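# Set the long carton onto the raised block

## Task

Get the long carton resting on top of the raised block with no part of it sticking out past any of the block's edges. Leave the short carton undisturbed, exactly where and how it started; moving it counts against you. The long carton must stay put by itself, not because the robot is still holding or propping it. At the end, release it and pull the tool away.

## Robot and tools

Robot: one six-joint UR12e-type arm on a base, carrying a vacuum tool with four suction cups. The cup point is the centre of the four cup rims, and the cups face along its +z axis. In the cup point's axes the cups sit at x = -35 and +35 mm. Channel a's two cups are at y = -70 mm and channel b's two are at y = +70 mm. The tool body reaches 148 mm to each side along y. Each cup rim is 36 mm wide.

World (scene) frame: the origin is on the table top under the arm base, +z is up, and +y is to the left when facing along +x. Result positions are in metres, orientation is a quaternion in w,x,y,z order, and velocities are in m/s and rad/s. The printed position can be slightly off, more so at long reach.

execute_actions: "actions" holds at most one item. An empty list just reports the state. A motion item is {"rows": [...], "steps": n}, with 1 to 15 rows and n up to 15 (default 15). Each step lasts 1/30 s and uses one row, and the final row repeats if there are fewer rows than steps. A pure wait is {"steps": n} with n up to 300. It counts from the previous result, so your thinking time uses part of it. "pictures" (true/false) chooses whether camera images come back.

A row is 8 numbers, each in [-1, 1]: dx, dy, dz, rx, ry, rz, suction_a, suction_b. The first six are an offset, not a pose. They give the target relative to the cup point's pose in the latest result that reported it. If no result in this scene has shown it yet, or for a second or later call in the same reply, they are relative to where the arm is when the action begins. The offset is expressed in the cup point's own axes, not the world axes. Every row counts from that same reference, so rows do not add up. Scale: 1.0 equals 0.6 m of translation or 180 degrees of rotation. rx, ry, rz together form one rotation vector. An all-zero offset does not hold the arm still; it pulls the arm back to the reference pose.

suction_a and suction_b are a fraction of full vacuum, which is about 75 kPa below ambient. A value of 0.01 or less switches that channel off. Each channel keeps its last setting until you change it.

move: "target" is one 8-number row, read as an offset exactly as above. The arm follows a straight path toward it lasting 0.5 to 10 s, and it stops short if the path would take longer. "speed" is the path's top speed in m/s, from 0.002 to 0.5 (default 0.25); turning is capped at twice that value in rad/s. The suction values are applied at the start and the move does not wait for them. The arm can lag, drift off the path or overshoot the speed, most of all when nearly straight. The path does not avoid obstacles.

Optional "stop_force" (N, 13 to 80) ends the path once the wrist senses that much extra push against the motion for 2 steps in a row. The arm then backs up 2 steps and holds. The press can briefly reach double the setting before easing off within about a second. It is refused in the first 0.2 s of a scene. Force is measured along the line to the target in the starting cup axes, so it is unreliable on moves that rotate. Leave it out when pulling away from something you are pressing on. Contact by the arm above the wrist sensor goes undetected.

The move result adds a "move:" line that gives the ending (done, contact, off_target, moving, held, fault) and any limits. It also reports the distance to the target. limits=paced means the sent pose was clipped. limits=held means some steps were blocked, and the arm may then jump faster than the set speed.

wait: "seconds" from 0 to 10; the robot gets no new command. zoom_image: "camera" is one of cam_head_left, cam_head_right, cam_high, cam_low, cam_wrist. "region" is [x0, y0, x1, y1] in image pixels with (0, 0) at the top left, at most 504 by 504. read_manual returns only licence text. finished_scene takes the number of the scene you are ending; it cannot be undone and reports whether the goal was met.

Motion limits: on every step the commanded pose is clipped to within 100 mm and 16 degrees of the measured pose. Commands are smoothed, so the arm trails them by about 0.17 s. If a target is far, one action may not get there; check the reported pose and send the remainder. Position takes priority over orientation when both cannot be met.

Result lines: the state line gives the cup point's pose and velocities. "Hand target" is the pose the controller is currently heading for. "pose unreachable" means the clearance check altered or blocked the command, and HELD marks each step where this happened. suction_measured_a and suction_measured_b show the vacuum each channel reached; near 0 means that channel has no seal. part_present_a or part_present_b becomes 1 at a reading of 0.54 and goes back to 0 below 0.49. Wrist force and torque are in the cup point's axes and point from the surface back into the arm. They carry up to about 5.5 N of offset and 3.4 N of noise, and saturate near 100 N. A "no reading" value is harmless. MOTOR HOT appears at 70 °C; at 85 °C the brakes engage until the motors cool.

Gripping: switch a channel on and press both of its cups fully flat onto a smooth face of the carton, keeping them clear of edges, seams or gaps. If one cup of an active channel covers nothing, the other channel loses vacuum. Under vacuum the cups shorten by up to about 12 mm. To release, set the carton down onto its support, switch both channels off, then lift more than 15 mm. A cup sealed to the table holds the tool down; switch that channel off to free it.

Avoid: the arm is stiff, so aiming even slightly past a firm contact can trip a fault. An outside force of 150 N, or a joint exceeding its load limit (elbow 132 N m, wrists 47.5 N m), freezes the arm for 10 s and drops the rest of the call. Approach surfaces slowly and use stop_force. Avoid drops, slams and hard pushes. Never knock anything off the table. Do not bump the short carton. Loose objects may get nudged occasionally, so recheck before finishing.

Each tool is called after "Emit:" as name(argument=value, ...), one argument or row to a line, values as JSON.

## Session

I'll start by looking at the current state.

Emit:
execute_actions(
  actions=[],
)

Scene clock: 0.00 s of 5300.00 s.
end_effector_position=(+0.6293, -0.0089, +0.4789) suction_measured_a=0.01 part_present_a=0 suction_measured_b=0.01 part_present_b=0 end_effector_quat_wxyz=(+0.000, +0.713, +0.702, -0.001) end_effector_velocity=(+0.000, -0.000, -0.000) end_effector_angular_velocity=(-0.000, +0.001, +0.000)
Joint positions: [-0.281 -1.704  1.857 -1.725 -1.57  -1.853]
Joint velocities: [-0.     0.001 -0.     0.    -0.    -0.   ]
Motor temperatures (°C, as the motors report them): [28 28 30 33 39 37]
Wrist force (N, on the end effector, along its own x y z axes, offset not removed): no reading
Wrist torque (N m, same axes, about the end effector's origin, offset not removed): no reading
Hand target: +0.629, -0.009, +0.479; +0.000, +0.713, +0.702, -0.001

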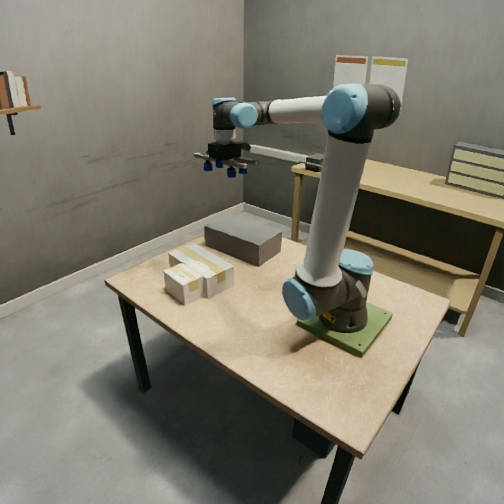

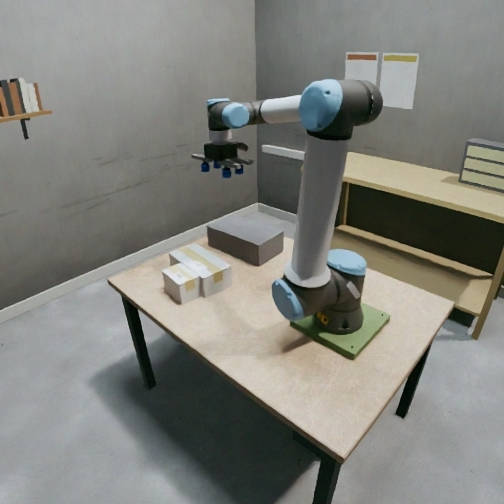

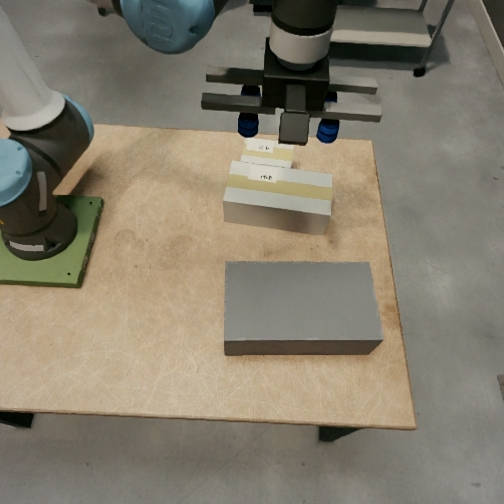

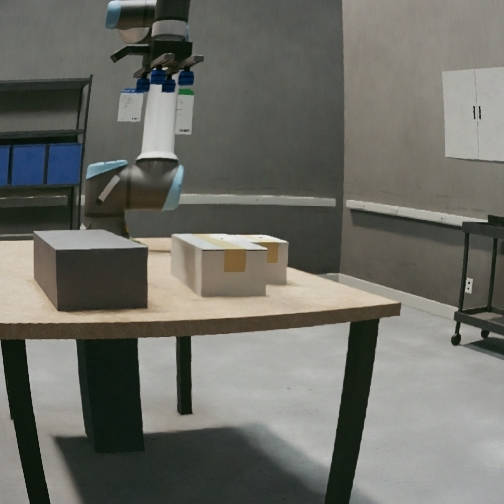

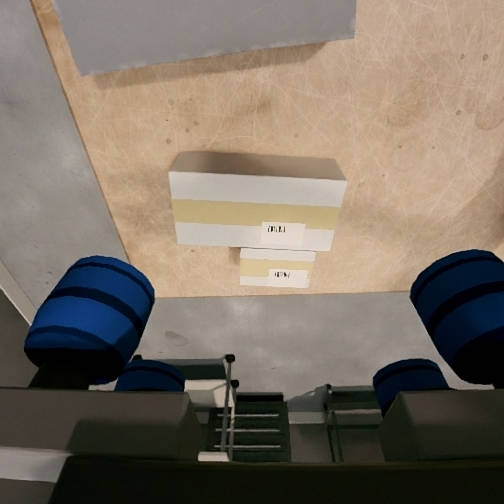

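Emit:
zoom_image(
  camera="cam_high",
  region=[200, 120, 400, 370],
)

Emit:
zoom_image(
  camera="cam_wrist",
  region=[150, 130, 370, 310],
)

Emit:
zoom_image(
  camera="cam_low",
  region=[20, 210, 310, 330],
)

Emit:
zoom_image(
  camera="cam_head_left",
  region=[150, 200, 300, 320],
)

Region (200, 120, 400, 370) of cam_high's 504x504 image, scaled by 2.016, with more detail than that image has; it fills the left 403 columns of this view, and the rest is white.

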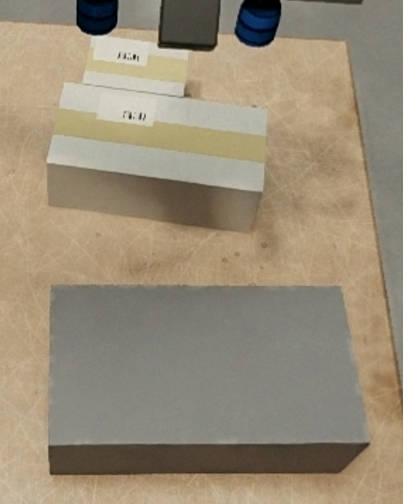

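Region (150, 130, 370, 310) of cam_wrist's 504x504 image, scaled by 2.291, with more detail than that image has; it fills the top 412 rows of this view, and the rest is white.

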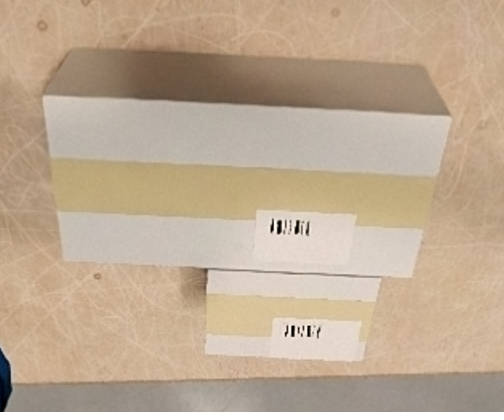

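Region (20, 210, 310, 330) of cam_low's 504x504 image, scaled by 1.738, with more detail than that image has; it fills the top 209 rows of this view, and the rest is white.

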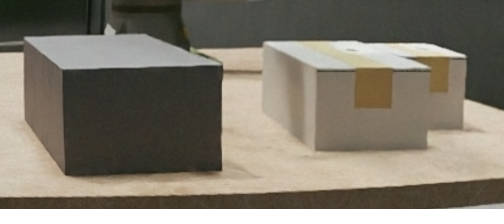

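Region (150, 200, 300, 320) of cam_head_left's 504x504 image, scaled by 3.360, with more detail than that image has; it fills the top 403 rows of this view, and the rest is white.

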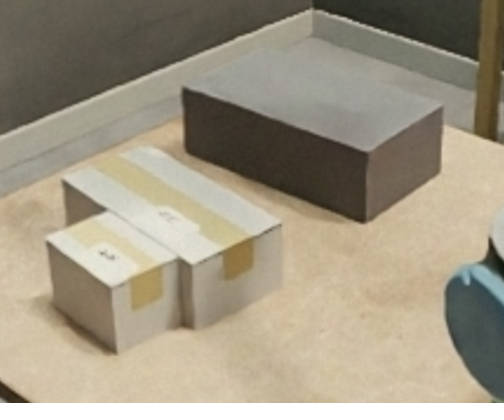

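Emit:
move(
  target=[0.2552, 0.0238, 0.4815, 0, 0, 0.0267, 0, 0],
  speed=0.35,
)

Scene clock: 100.00 s of 5300.00 s.
end_effector_position=(+0.6456, +0.1428, +0.1898) suction_measured_a=0.01 part_present_a=0 suction_measured_b=0.01 part_present_b=0 end_effector_quat_wxyz=(+0.000, +0.741, +0.671, -0.001) end_effector_velocity=(+0.001, +0.000, -0.001) end_effector_angular_velocity=(-0.001, -0.001, -0.001)
Joint positions: [-0.033 -1.43   2.146 -2.288 -1.57  -1.522]
Joint velocities: [ 0.001  0.003  0.    -0.003 -0.001  0.002]
Motor temperatures (°C, as the motors report them): [28 28 30 33 39 37]
Wrist force (N, on the end effector, along its own x y z axes, offset not removed): [-0.7 0.3 0.4]
Wrist torque (N m, same axes, about the end effector's origin, offset not removed): [0.08 0.11 0.10]
Hand target: +0.646, +0.143, +0.190; +0.000, +0.741, +0.671, -0.001
Off the commanded pose: 0.001 m, 0 deg.
After step 90, 95.47 s passed at rest.
move: done
camera_calibration (this result's frames):
cam_wrist: T_world_to_cam=[[-0.990311, 0.138039, -0.0151698, 0.631377], [0.100774, 0.789502, 0.605418, -0.249539], [0.0955476, 0.598023, -0.795763, 0.142428], [0, 0, 0, 1]] pos_world=[0.636798, 0.0246819, 0.273992]

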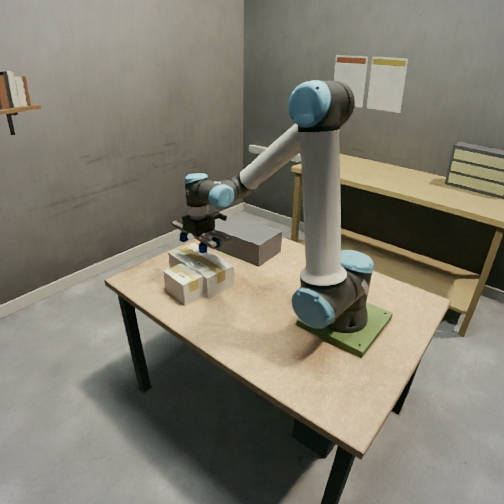

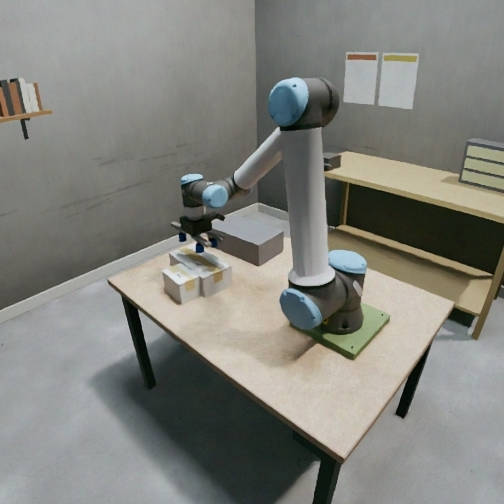

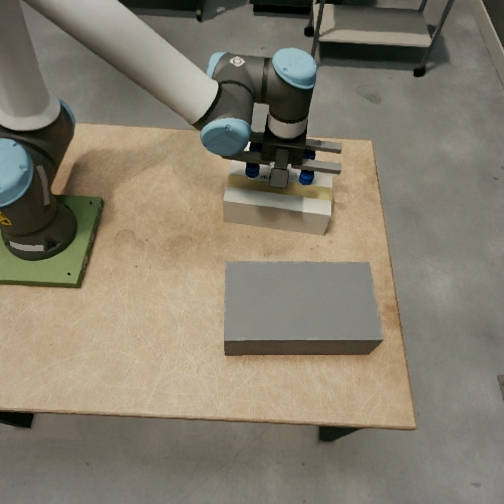

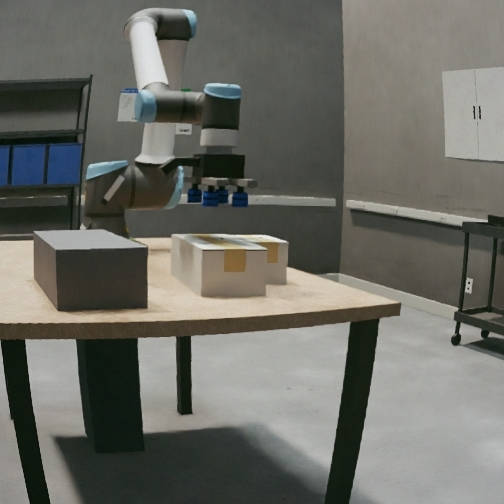

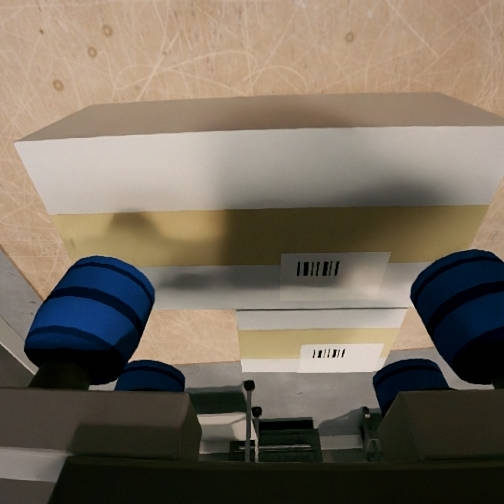

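Emit:
move(
  target=[0.005, 0.003, 0.127, 0, 0, 0, 0, 0],
  speed=0.2,
)

Emit:
move(
  target=[0, 0, 0.035, 0, 0, 0, 1, 1],
  speed=0.015,
  stop_force=20,
)

Scene clock: 135.30 s of 5300.00 s.
end_effector_position=(+0.6475, +0.1454, +0.1138) suction_measured_a=0.01 part_present_a=0 suction_measured_b=0.01 part_present_b=0 end_effector_quat_wxyz=(+0.000, +0.741, +0.671, -0.001) end_effector_velocity=(+0.000, -0.000, -0.002) end_effector_angular_velocity=(-0.000, +0.001, -0.001)
Joint positions: [-0.029 -1.319  2.192 -2.444 -1.57  -1.517]
Joint velocities: [ 0.     0.004  0.    -0.003 -0.     0.001]
Motor temperatures (°C, as the motors report them): [28 28 31 33 39 37]
Wrist force (N, on the end effector, along its own x y z axes, offset not removed): [1.0 -1.8 1.3]
Wrist torque (N m, same axes, about the end effector's origin, offset not removed): [-0.25 -0.05 0.02]
Hand target: +0.648, +0.145, +0.114; +0.000, +0.741, +0.671, -0.001
Off the commanded pose: 0.000 m, 0 deg.
After step 90, 31.40 s passed at rest.
move: done
camera_calibration (this result's frames):
cam_wrist: T_world_to_cam=[[-0.990311, 0.138035, -0.015165, 0.631812], [0.10078, 0.789538, 0.60537, -0.205738], [0.0955356, 0.597976, -0.7958, 0.0802543], [0, 0, 0, 1]] pos_world=[0.638758, 0.0272357, 0.197995]

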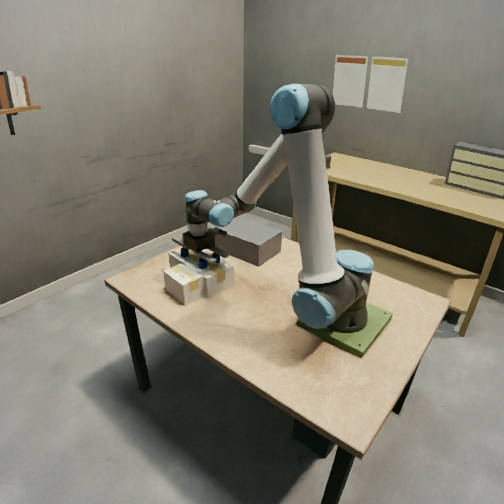

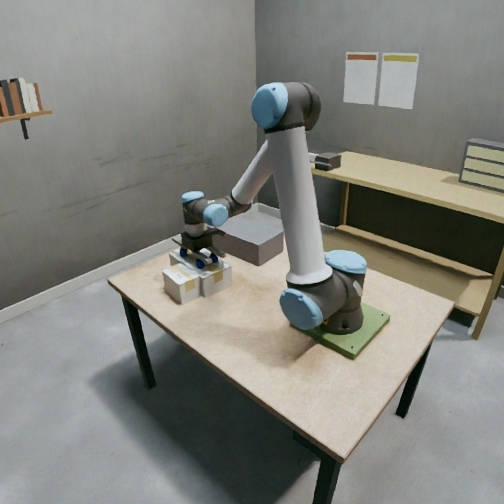

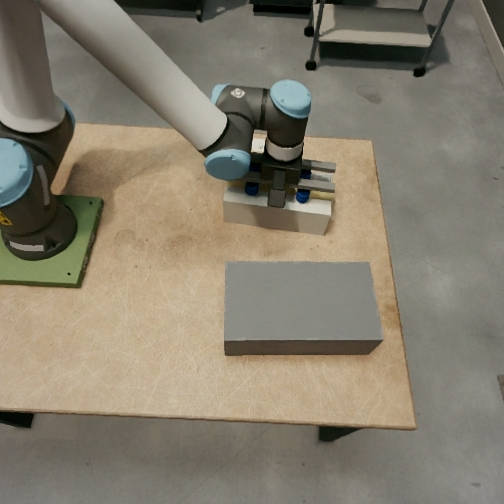

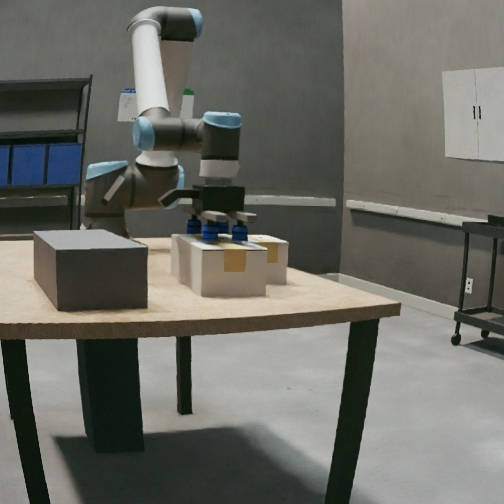

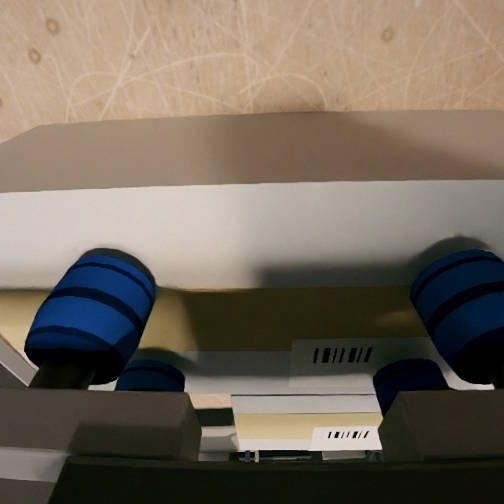

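Scene clock: 136.93 s of 5300.00 s.
end_effector_position=(+0.6475, +0.1453, +0.0931) suction_measured_a=0.94 part_present_a=1 suction_measured_b=0.94 part_present_b=1 end_effector_quat_wxyz=(+0.000, +0.741, +0.671, -0.001) end_effector_velocity=(+0.001, -0.000, -0.002) end_effector_angular_velocity=(-0.000, -0.001, +0.000)
Joint positions: [-0.029 -1.286  2.202 -2.488 -1.57  -1.517]
Joint velocities: [ 0.     0.004  0.    -0.005 -0.    -0.   ]
Motor temperatures (°C, as the motors report them): [28 28 31 33 39 37]
Wrist force (N, on the end effector, along its own x y z axes, offset not removed): [-2.0 -4.3 9.4]
Wrist torque (N m, same axes, about the end effector's origin, offset not removed): [-1.32 0.62 0.01]
Hand target: +0.647, +0.145, +0.093; +0.000, +0.741, +0.671, -0.001
Off the commanded pose: 0.000 m, 0 deg.
move: done
camera_calibration (this result's frames):
cam_wrist: T_world_to_cam=[[-0.99031, 0.138034, -0.0152797, 0.631527], [0.10071, 0.789541, 0.605377, -0.193066], [0.0956268, 0.597972, -0.795792, 0.063695], [0, 0, 0, 1]] pos_world=[0.63876, 0.0271737, 0.177215]

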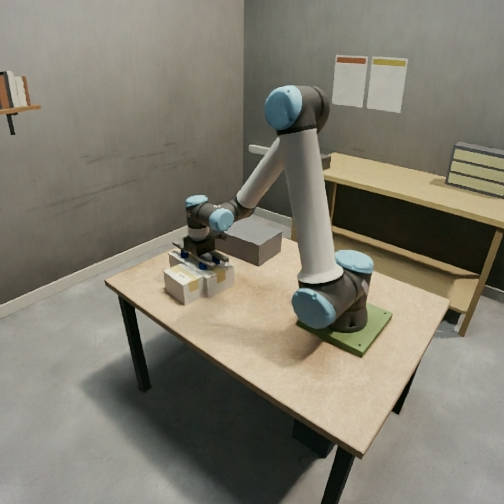

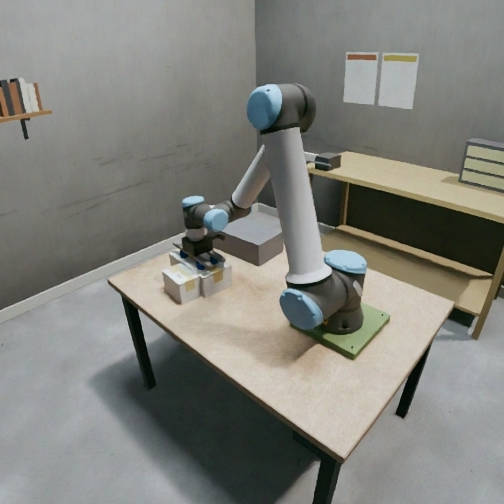

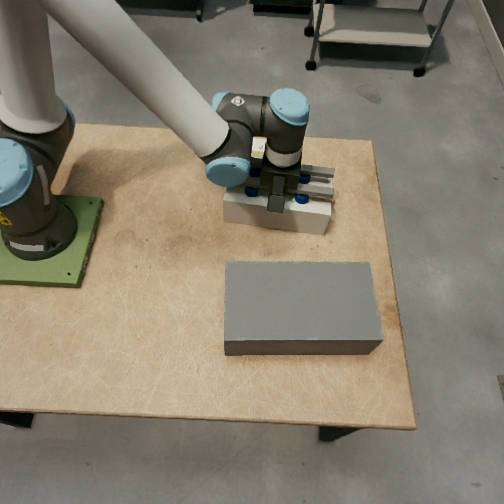

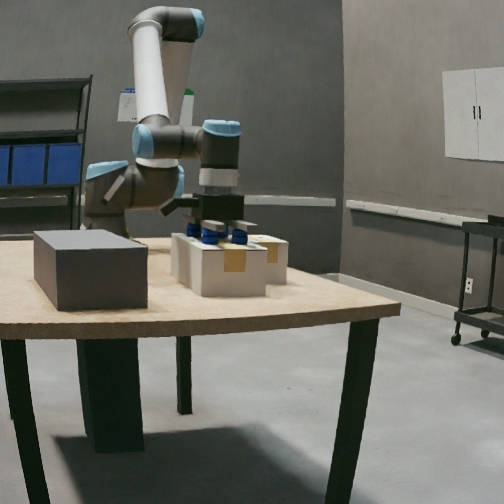

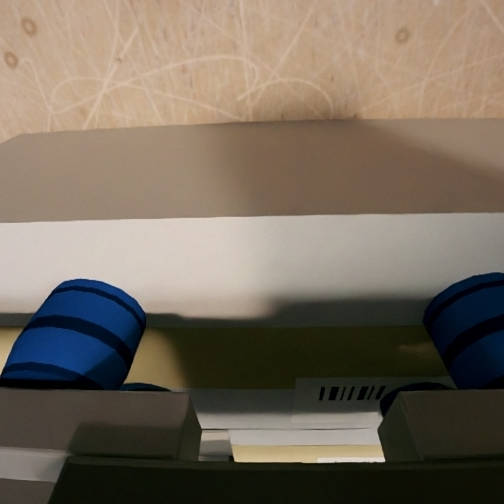

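Emit:
move(
  target=[-0.1667, 0.0333, -0.27, 0, 0, 0, 1, 1],
  speed=0.22,
)

Emit:
move(
  target=[-0.4045, 0.1064, 0.0167, 0, 0, -0.0494, 1, 1],
  speed=0.25,
)

Scene clock: 183.27 s of 5300.00 s.
end_effector_position=(+0.6576, +0.0444, +0.2550) suction_measured_a=0.99 part_present_a=1 suction_measured_b=0.99 part_present_b=1 end_effector_quat_wxyz=(+0.000, +0.741, +0.671, -0.001) end_effector_velocity=(+0.000, -0.000, +0.002) end_effector_angular_velocity=(+0.002, -0.001, +0.000)
Joint positions: [-0.185 -1.508  2.093 -2.156 -1.57  -1.673]
Joint velocities: [-0.001 -0.003 -0.002  0.003  0.002 -0.001]
Motor temperatures (°C, as the motors report them): [28 28 31 33 39 37]
Wrist force (N, on the end effector, along its own x y z axes, offset not removed): [-1.1 -1.5 18.2]
Wrist torque (N m, same axes, about the end effector's origin, offset not removed): [-0.51 0.11 0.01]
Hand target: +0.658, +0.044, +0.255; +0.000, +0.741, +0.671, -0.001
Off the commanded pose: 0.000 m, 0 deg.
move: done
camera_calibration (this result's frames):
cam_wrist: T_world_to_cam=[[-0.990307, 0.138041, -0.0154024, 0.65792], [0.100669, 0.789722, 0.605149, -0.212409], [0.0956992, 0.597733, -0.795963, 0.251983], [0, 0, 0, 1]] pos_world=[0.648811, -0.0736943, 0.339242]

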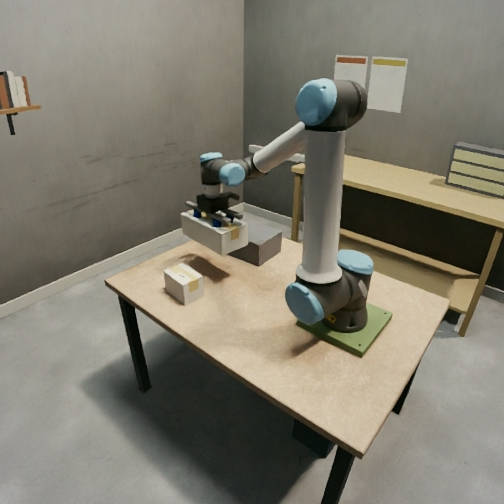

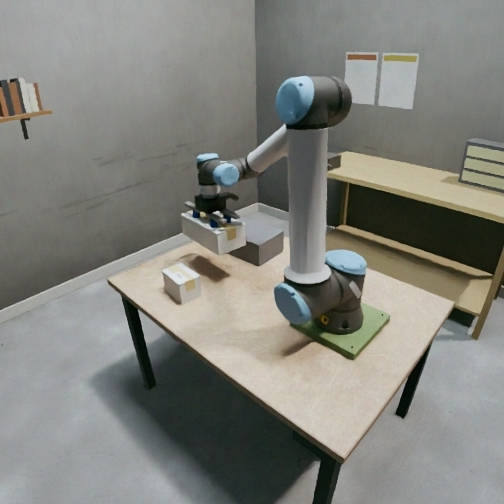

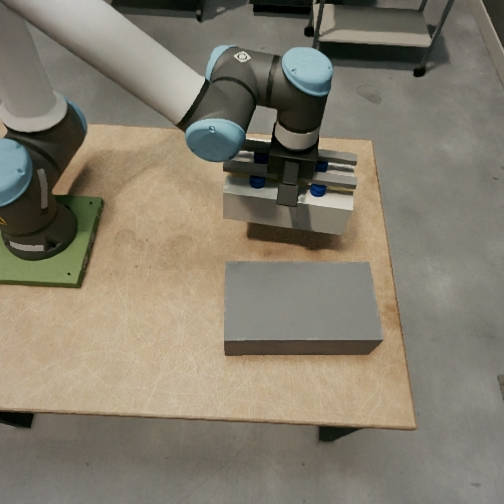

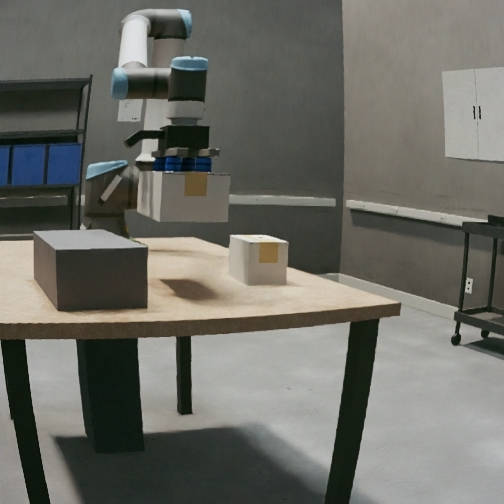

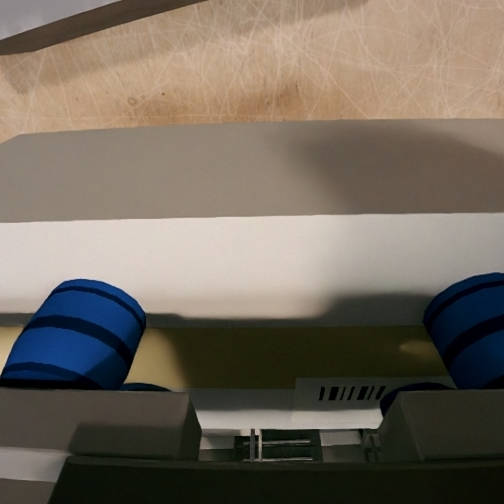

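Scene clock: 184.83 s of 5300.00 s.
end_effector_position=(+0.6968, -0.2032, +0.2459) suction_measured_a=0.99 part_present_a=1 suction_measured_b=0.99 part_present_b=1 end_effector_quat_wxyz=(+0.000, +0.687, +0.727, -0.001) end_effector_velocity=(+0.000, -0.001, +0.001) end_effector_angular_velocity=(-0.001, -0.000, +0.001)
Joint positions: [-0.511 -1.393  1.98  -2.159 -1.57  -2.154]
Joint velocities: [-0.001  0.    -0.001  0.    -0.001 -0.002]
Motor temperatures (°C, as the motors report them): [28 28 31 33 39 37]
Wrist force (N, on the end effector, along its own x y z axes, offset not removed): [0.3 -0.5 11.7]
Wrist torque (N m, same axes, about the end effector's origin, offset not removed): [-0.09 0.04 -0.09]
Hand target: +0.697, -0.203, +0.246; +0.000, +0.687, +0.727, -0.001
Off the commanded pose: 0.000 m, 0 deg.
move: done
camera_calibration (this result's frames):
cam_wrist: T_world_to_cam=[[-0.999745, -0.016628, -0.0152595, 0.705869], [-0.0224724, 0.795821, 0.605114, 0.0718288], [0.00208197, 0.605303, -0.795992, 0.455722], [0, 0, 0, 1]] pos_world=[0.706354, -0.321276, 0.330058]

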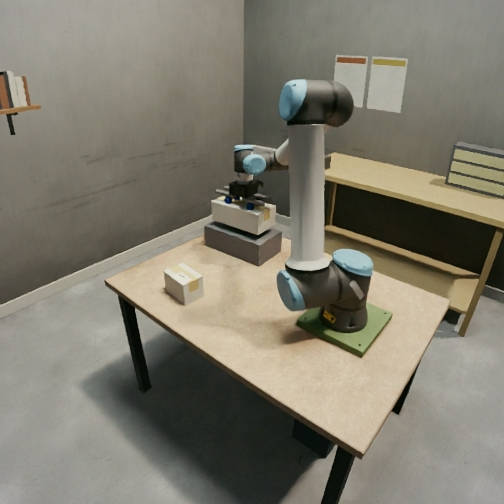

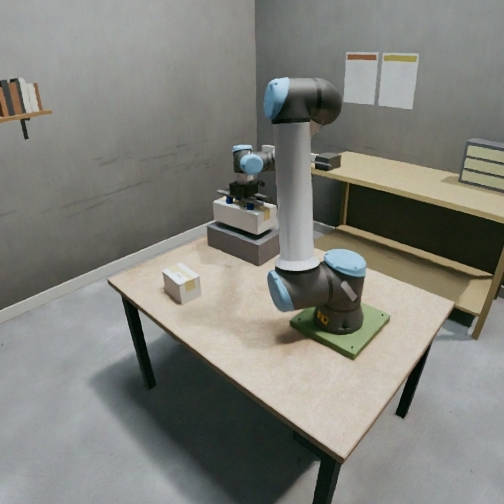

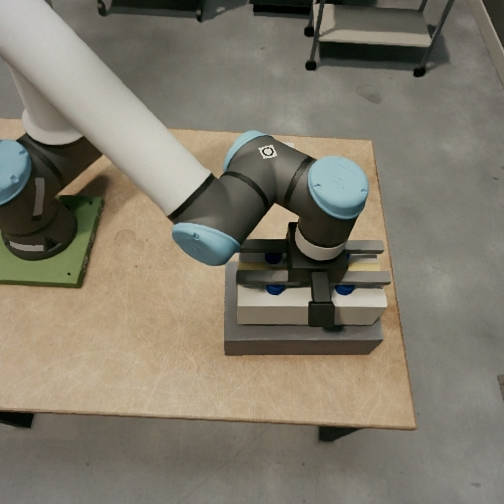

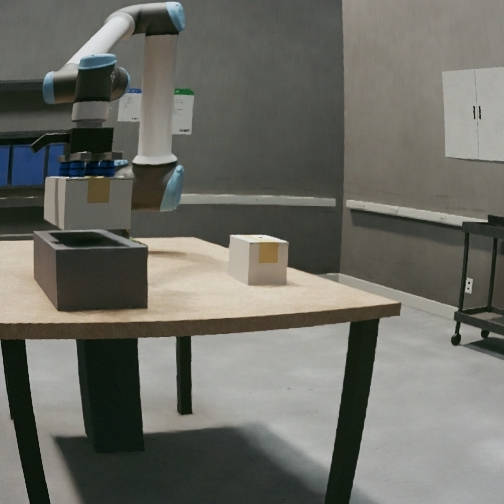

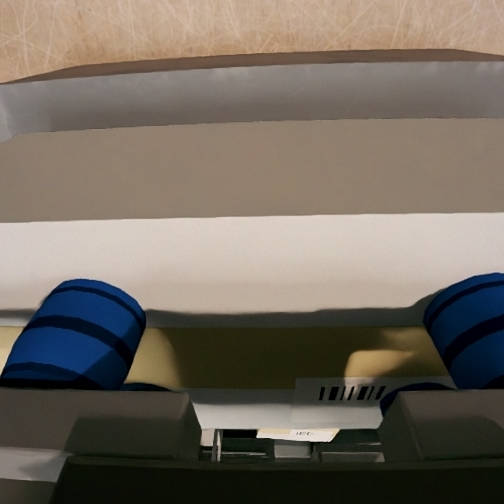

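Emit:
move(
  target=[0, 0, 0.039, 0, 0, 0, 1, 1],
  speed=0.08,
)

Emit:
move(
  target=[0, 0, 0.035, 0, 0, 0, 1, 1],
  speed=0.008,
  stop_force=14,
)

Scene clock: 191.67 s of 5300.00 s.
end_effector_position=(+0.6967, -0.2034, +0.2226) suction_measured_a=0.99 part_present_a=1 suction_measured_b=0.99 part_present_b=1 end_effector_quat_wxyz=(+0.000, +0.687, +0.727, -0.001) end_effector_velocity=(-0.000, -0.000, -0.001) end_effector_angular_velocity=(-0.001, -0.000, -0.000)
Joint positions: [-0.511 -1.369  2.    -2.202 -1.57  -2.154]
Joint velocities: [ 0.     0.001  0.001 -0.003 -0.     0.001]
Motor temperatures (°C, as the motors report them): [28 28 31 33 39 37]
Wrist force (N, on the end effector, along its own x y z axes, offset not removed): [2.5 1.9 10.6]
Wrist torque (N m, same axes, about the end effector's origin, offset not removed): [0.06 -0.40 -0.11]
Hand target: +0.697, -0.203, +0.222; +0.000, +0.687, +0.727, -0.001
Off the commanded pose: 0.000 m, 0 deg.
move: done
camera_calibration (this result's frames):
cam_wrist: T_world_to_cam=[[-0.999746, -0.0165694, -0.0152659, 0.70547], [-0.0224296, 0.795818, 0.605121, 0.0859895], [0.00212234, 0.60531, -0.795987, 0.437281], [0, 0, 0, 1]] pos_world=[0.706292, -0.321433, 0.306806]

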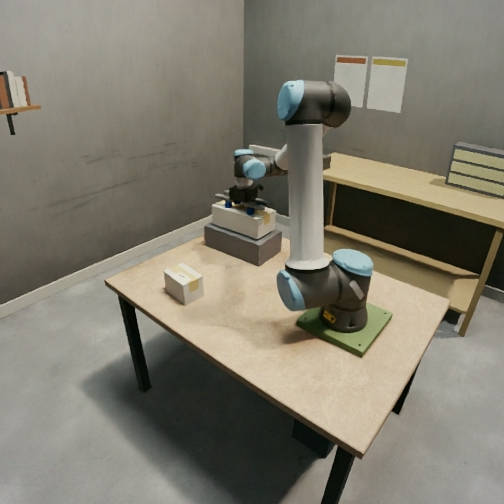

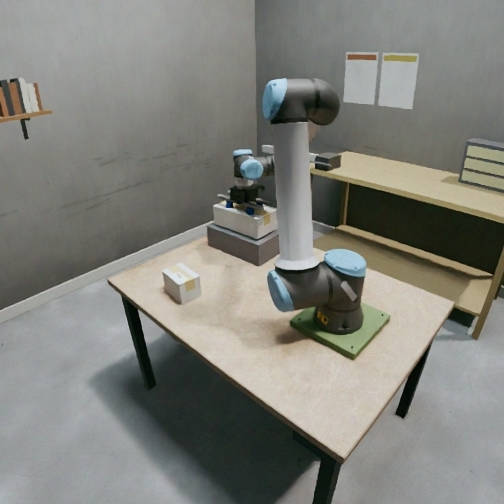

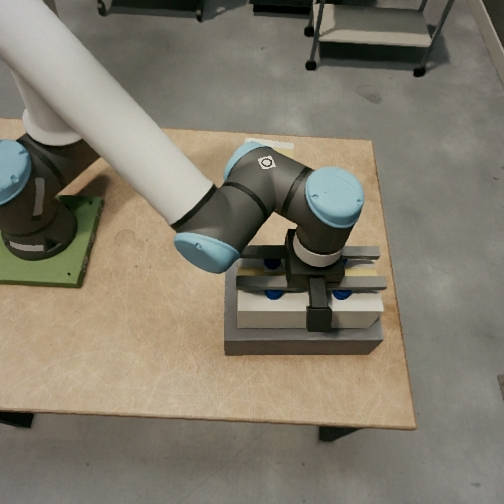

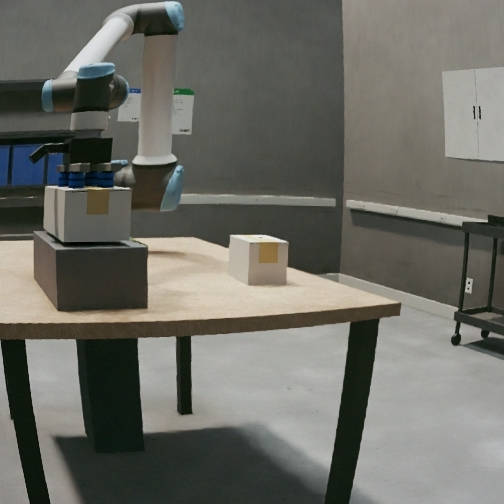

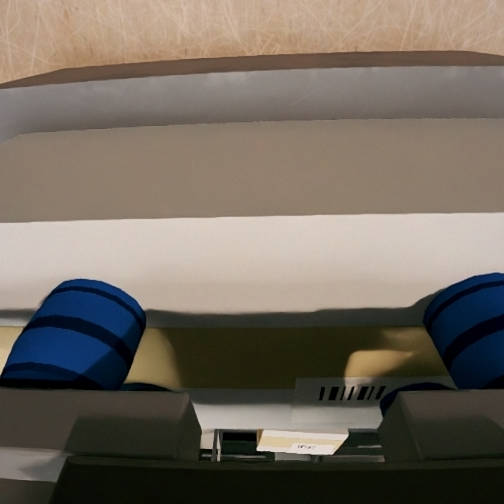

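Scene clock: 193.27 s of 5300.00 s.
end_effector_position=(+0.6968, -0.2034, +0.2127) suction_measured_a=0.99 part_present_a=1 suction_measured_b=0.99 part_present_b=1 end_effector_quat_wxyz=(+0.001, +0.687, +0.727, -0.001) end_effector_velocity=(-0.001, +0.001, +0.001) end_effector_angular_velocity=(+0.002, +0.003, +0.000)
Joint positions: [-0.511 -1.358  2.008 -2.221 -1.57  -2.154]
Joint velocities: [ 0.    -0.001 -0.002  0.007  0.     0.   ]
Motor temperatures (°C, as the motors report them): [28 28 31 33 39 37]
Wrist force (N, on the end effector, along its own x y z axes, offset not removed): [-3.2 4.0 -4.6]
Wrist torque (N m, same axes, about the end effector's origin, offset not removed): [-3.28 1.41 0.28]
Hand target: +0.697, -0.203, +0.213; +0.001, +0.687, +0.727, -0.001
Off the commanded pose: 0.011 m, 0 deg.
move: contact
camera_calibration (this result's frames):
cam_wrist: T_world_to_cam=[[-0.999741, -0.0165571, -0.0156193, 0.705492], [-0.0226337, 0.795828, 0.6051, 0.0921901], [0.00241154, 0.605297, -0.795996, 0.42921], [0, 0, 0, 1]] pos_world=[0.706361, -0.321486, 0.296884]

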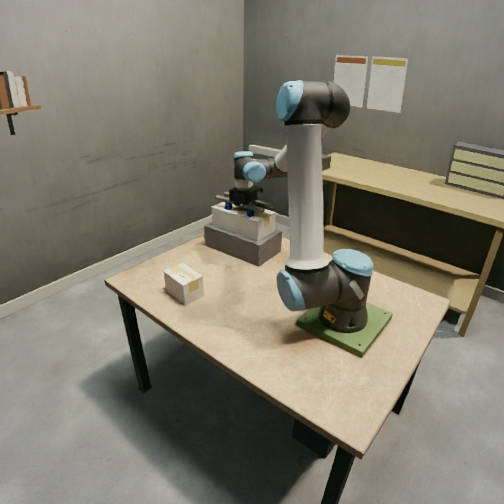

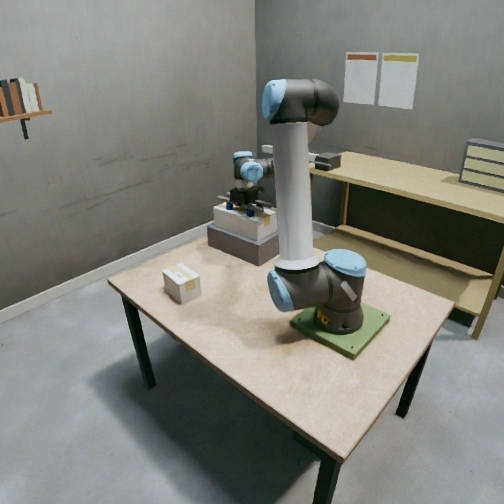

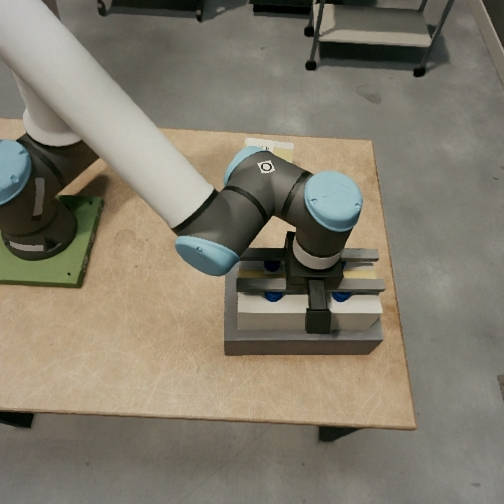

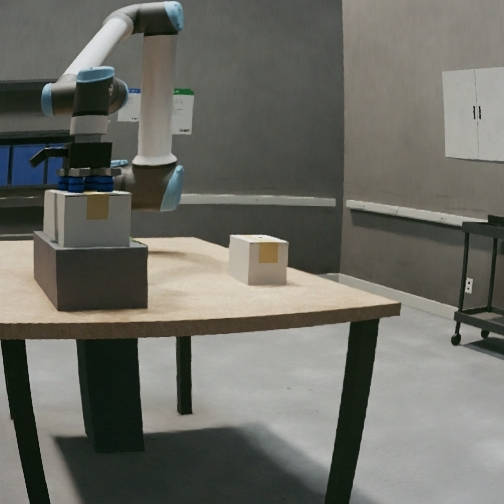

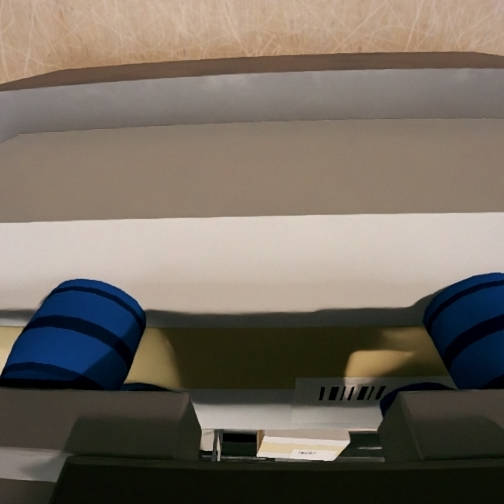

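The carton rests on the block. Releasing the vacuum.

Emit:
execute_actions(
  actions=[
    {"rows": [[0, 0, 0, 0, 0, 0, 0, 0]], "steps": 15},
  ],
  pictures=false,
)

Scene clock: 195.90 s of 5300.00 s.
end_effector_position=(+0.6968, -0.2035, +0.2130) suction_measured_a=0.01 part_present_a=0 suction_measured_b=0.01 part_present_b=0 end_effector_quat_wxyz=(+0.001, +0.687, +0.727, -0.001) end_effector_velocity=(-0.000, +0.000, -0.001) end_effector_angular_velocity=(+0.001, +0.001, -0.000)
Joint positions: [-0.511 -1.359  2.008 -2.221 -1.57  -2.154]
Joint velocities: [0.    0.001 0.001 0.    0.    0.   ]
Motor temperatures (°C, as the motors report them): [28 28 31 33 39 37]
Wrist force (N, on the end effector, along its own x y z axes, offset not removed): [0.4 -9.4 -48.7]
Wrist torque (N m, same axes, about the end effector's origin, offset not removed): [-0.52 0.24 -0.07]
Hand target: +0.697, -0.203, +0.213; +0.001, +0.687, +0.727, -0.001
Off the commanded pose: 0.000 m, 0 deg.
Steps of this call (steps 1 to 64: nothing new was sent; steps 65 to 79: all 15 steps of this action). Readings (end_effector_position | what the end effector reports):
65: (+0.6967, -0.2034, +0.2130) | suction_measured_a=0.79 part_present_a=1 suction_measured_b=0.79 part_present_b=1
66: (+0.6967, -0.2034, +0.2130) | suction_measured_a=0.29 part_present_a=0 suction_measured_b=0.28 part_present_b=0
68: (+0.6969, -0.2036, +0.2132) | suction_measured_a=0.01 part_present_a=0 suction_measured_b=0.01 part_present_b=0
72: (+0.6970, -0.2036, +0.2132) | suction_measured_a=0.01 part_present_a=0 suction_measured_b=0.01 part_present_b=0
79: the state above

Emit:
move(
  target=[0, 0, -0.25, 0, 0, 0, 0, 0],
  speed=0.25,
)

Scene clock: 204.93 s of 5300.00 s.
end_effector_position=(+0.6970, -0.2028, +0.3627) suction_measured_a=0.01 part_present_a=0 suction_measured_b=0.01 part_present_b=0 end_effector_quat_wxyz=(+0.001, +0.687, +0.727, -0.001) end_effector_velocity=(-0.000, -0.000, +0.002) end_effector_angular_velocity=(-0.001, +0.000, +0.000)
Joint positions: [-0.511 -1.487  1.858 -1.944 -1.57  -2.154]
Joint velocities: [-0.    -0.002 -0.002  0.004 -0.001 -0.   ]
Motor temperatures (°C, as the motors report them): [28 28 31 33 39 37]
Wrist force (N, on the end effector, along its own x y z axes, offset not removed): [2.2 -2.8 -1.6]
Wrist torque (N m, same axes, about the end effector's origin, offset not removed): [-0.49 -0.32 0.05]
Hand target: +0.697, -0.203, +0.363; +0.001, +0.687, +0.727, -0.001
Off the commanded pose: 0.000 m, 0 deg.
After step 90, 4.90 s passed at rest.
move: done
camera_calibration (this result's frames):
cam_wrist: T_world_to_cam=[[-0.999736, -0.0165822, -0.0159166, 0.708144], [-0.0228326, 0.796069, 0.604775, 0.00118913], [0.00264221, 0.604979, -0.796237, 0.548127], [0, 0, 0, 1]] pos_world=[0.706536, -0.320809, 0.446991]

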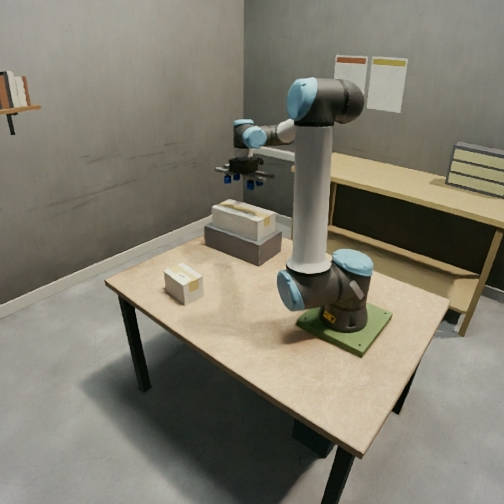

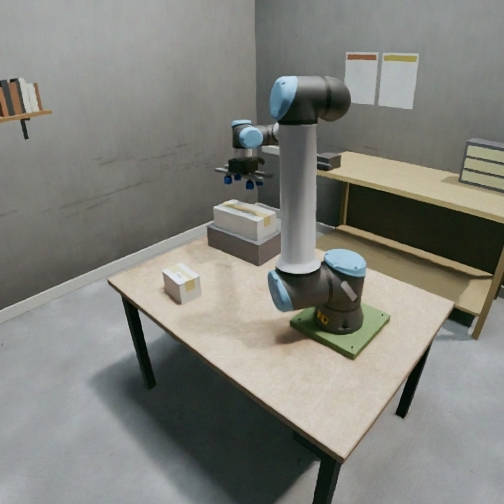

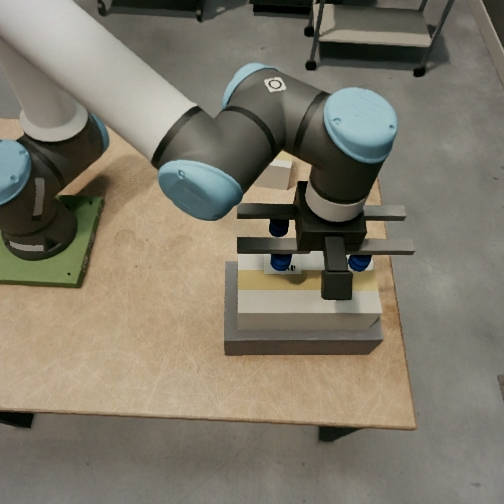

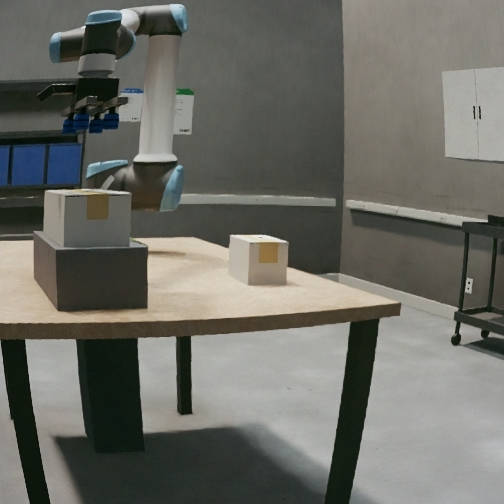

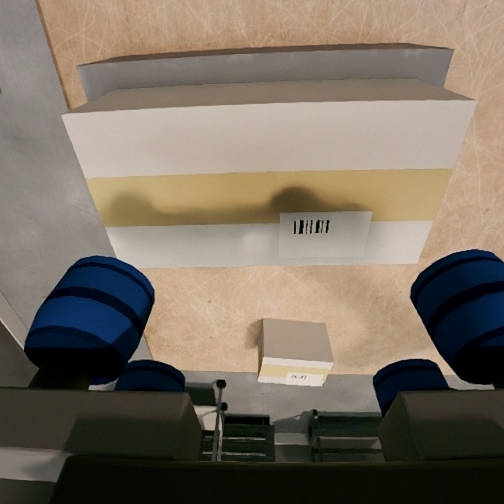

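Emit:
zoom_image(
  camera="cam_head_left",
  region=[150, 180, 300, 320],
)

Emit:
zoom_image(
  camera="cam_low",
  region=[20, 170, 310, 330],
)

Region (150, 180, 300, 320) of cam_head_left's 504x504 image, scaled by 3.360, with more detail than that image has; it fills the top 470 rows of this view, and the rest is white.

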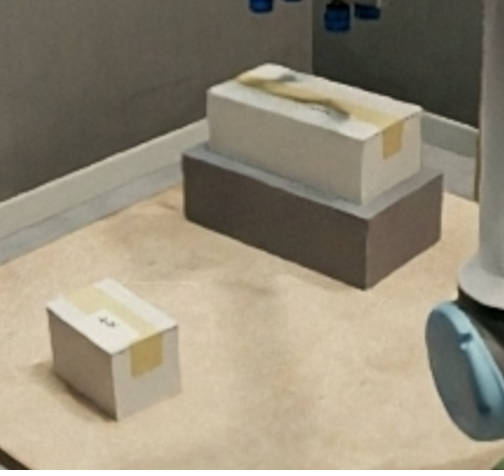

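Region (20, 170, 310, 330) of cam_low's 504x504 image, scaled by 1.738, with more detail than that image has; it fills the top 278 rows of this view, and the rest is white.

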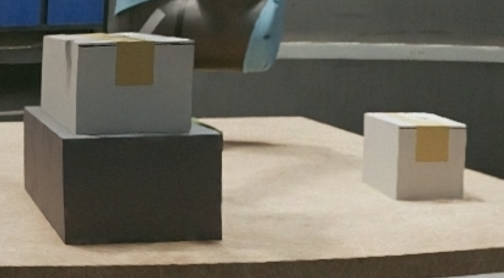

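The long carton sits fully on the block with margin on all sides, the short carton is untouched, and the tool is clear.

Emit:
finished_scene(
  scene=1,
)

The scene is finished: the task was done.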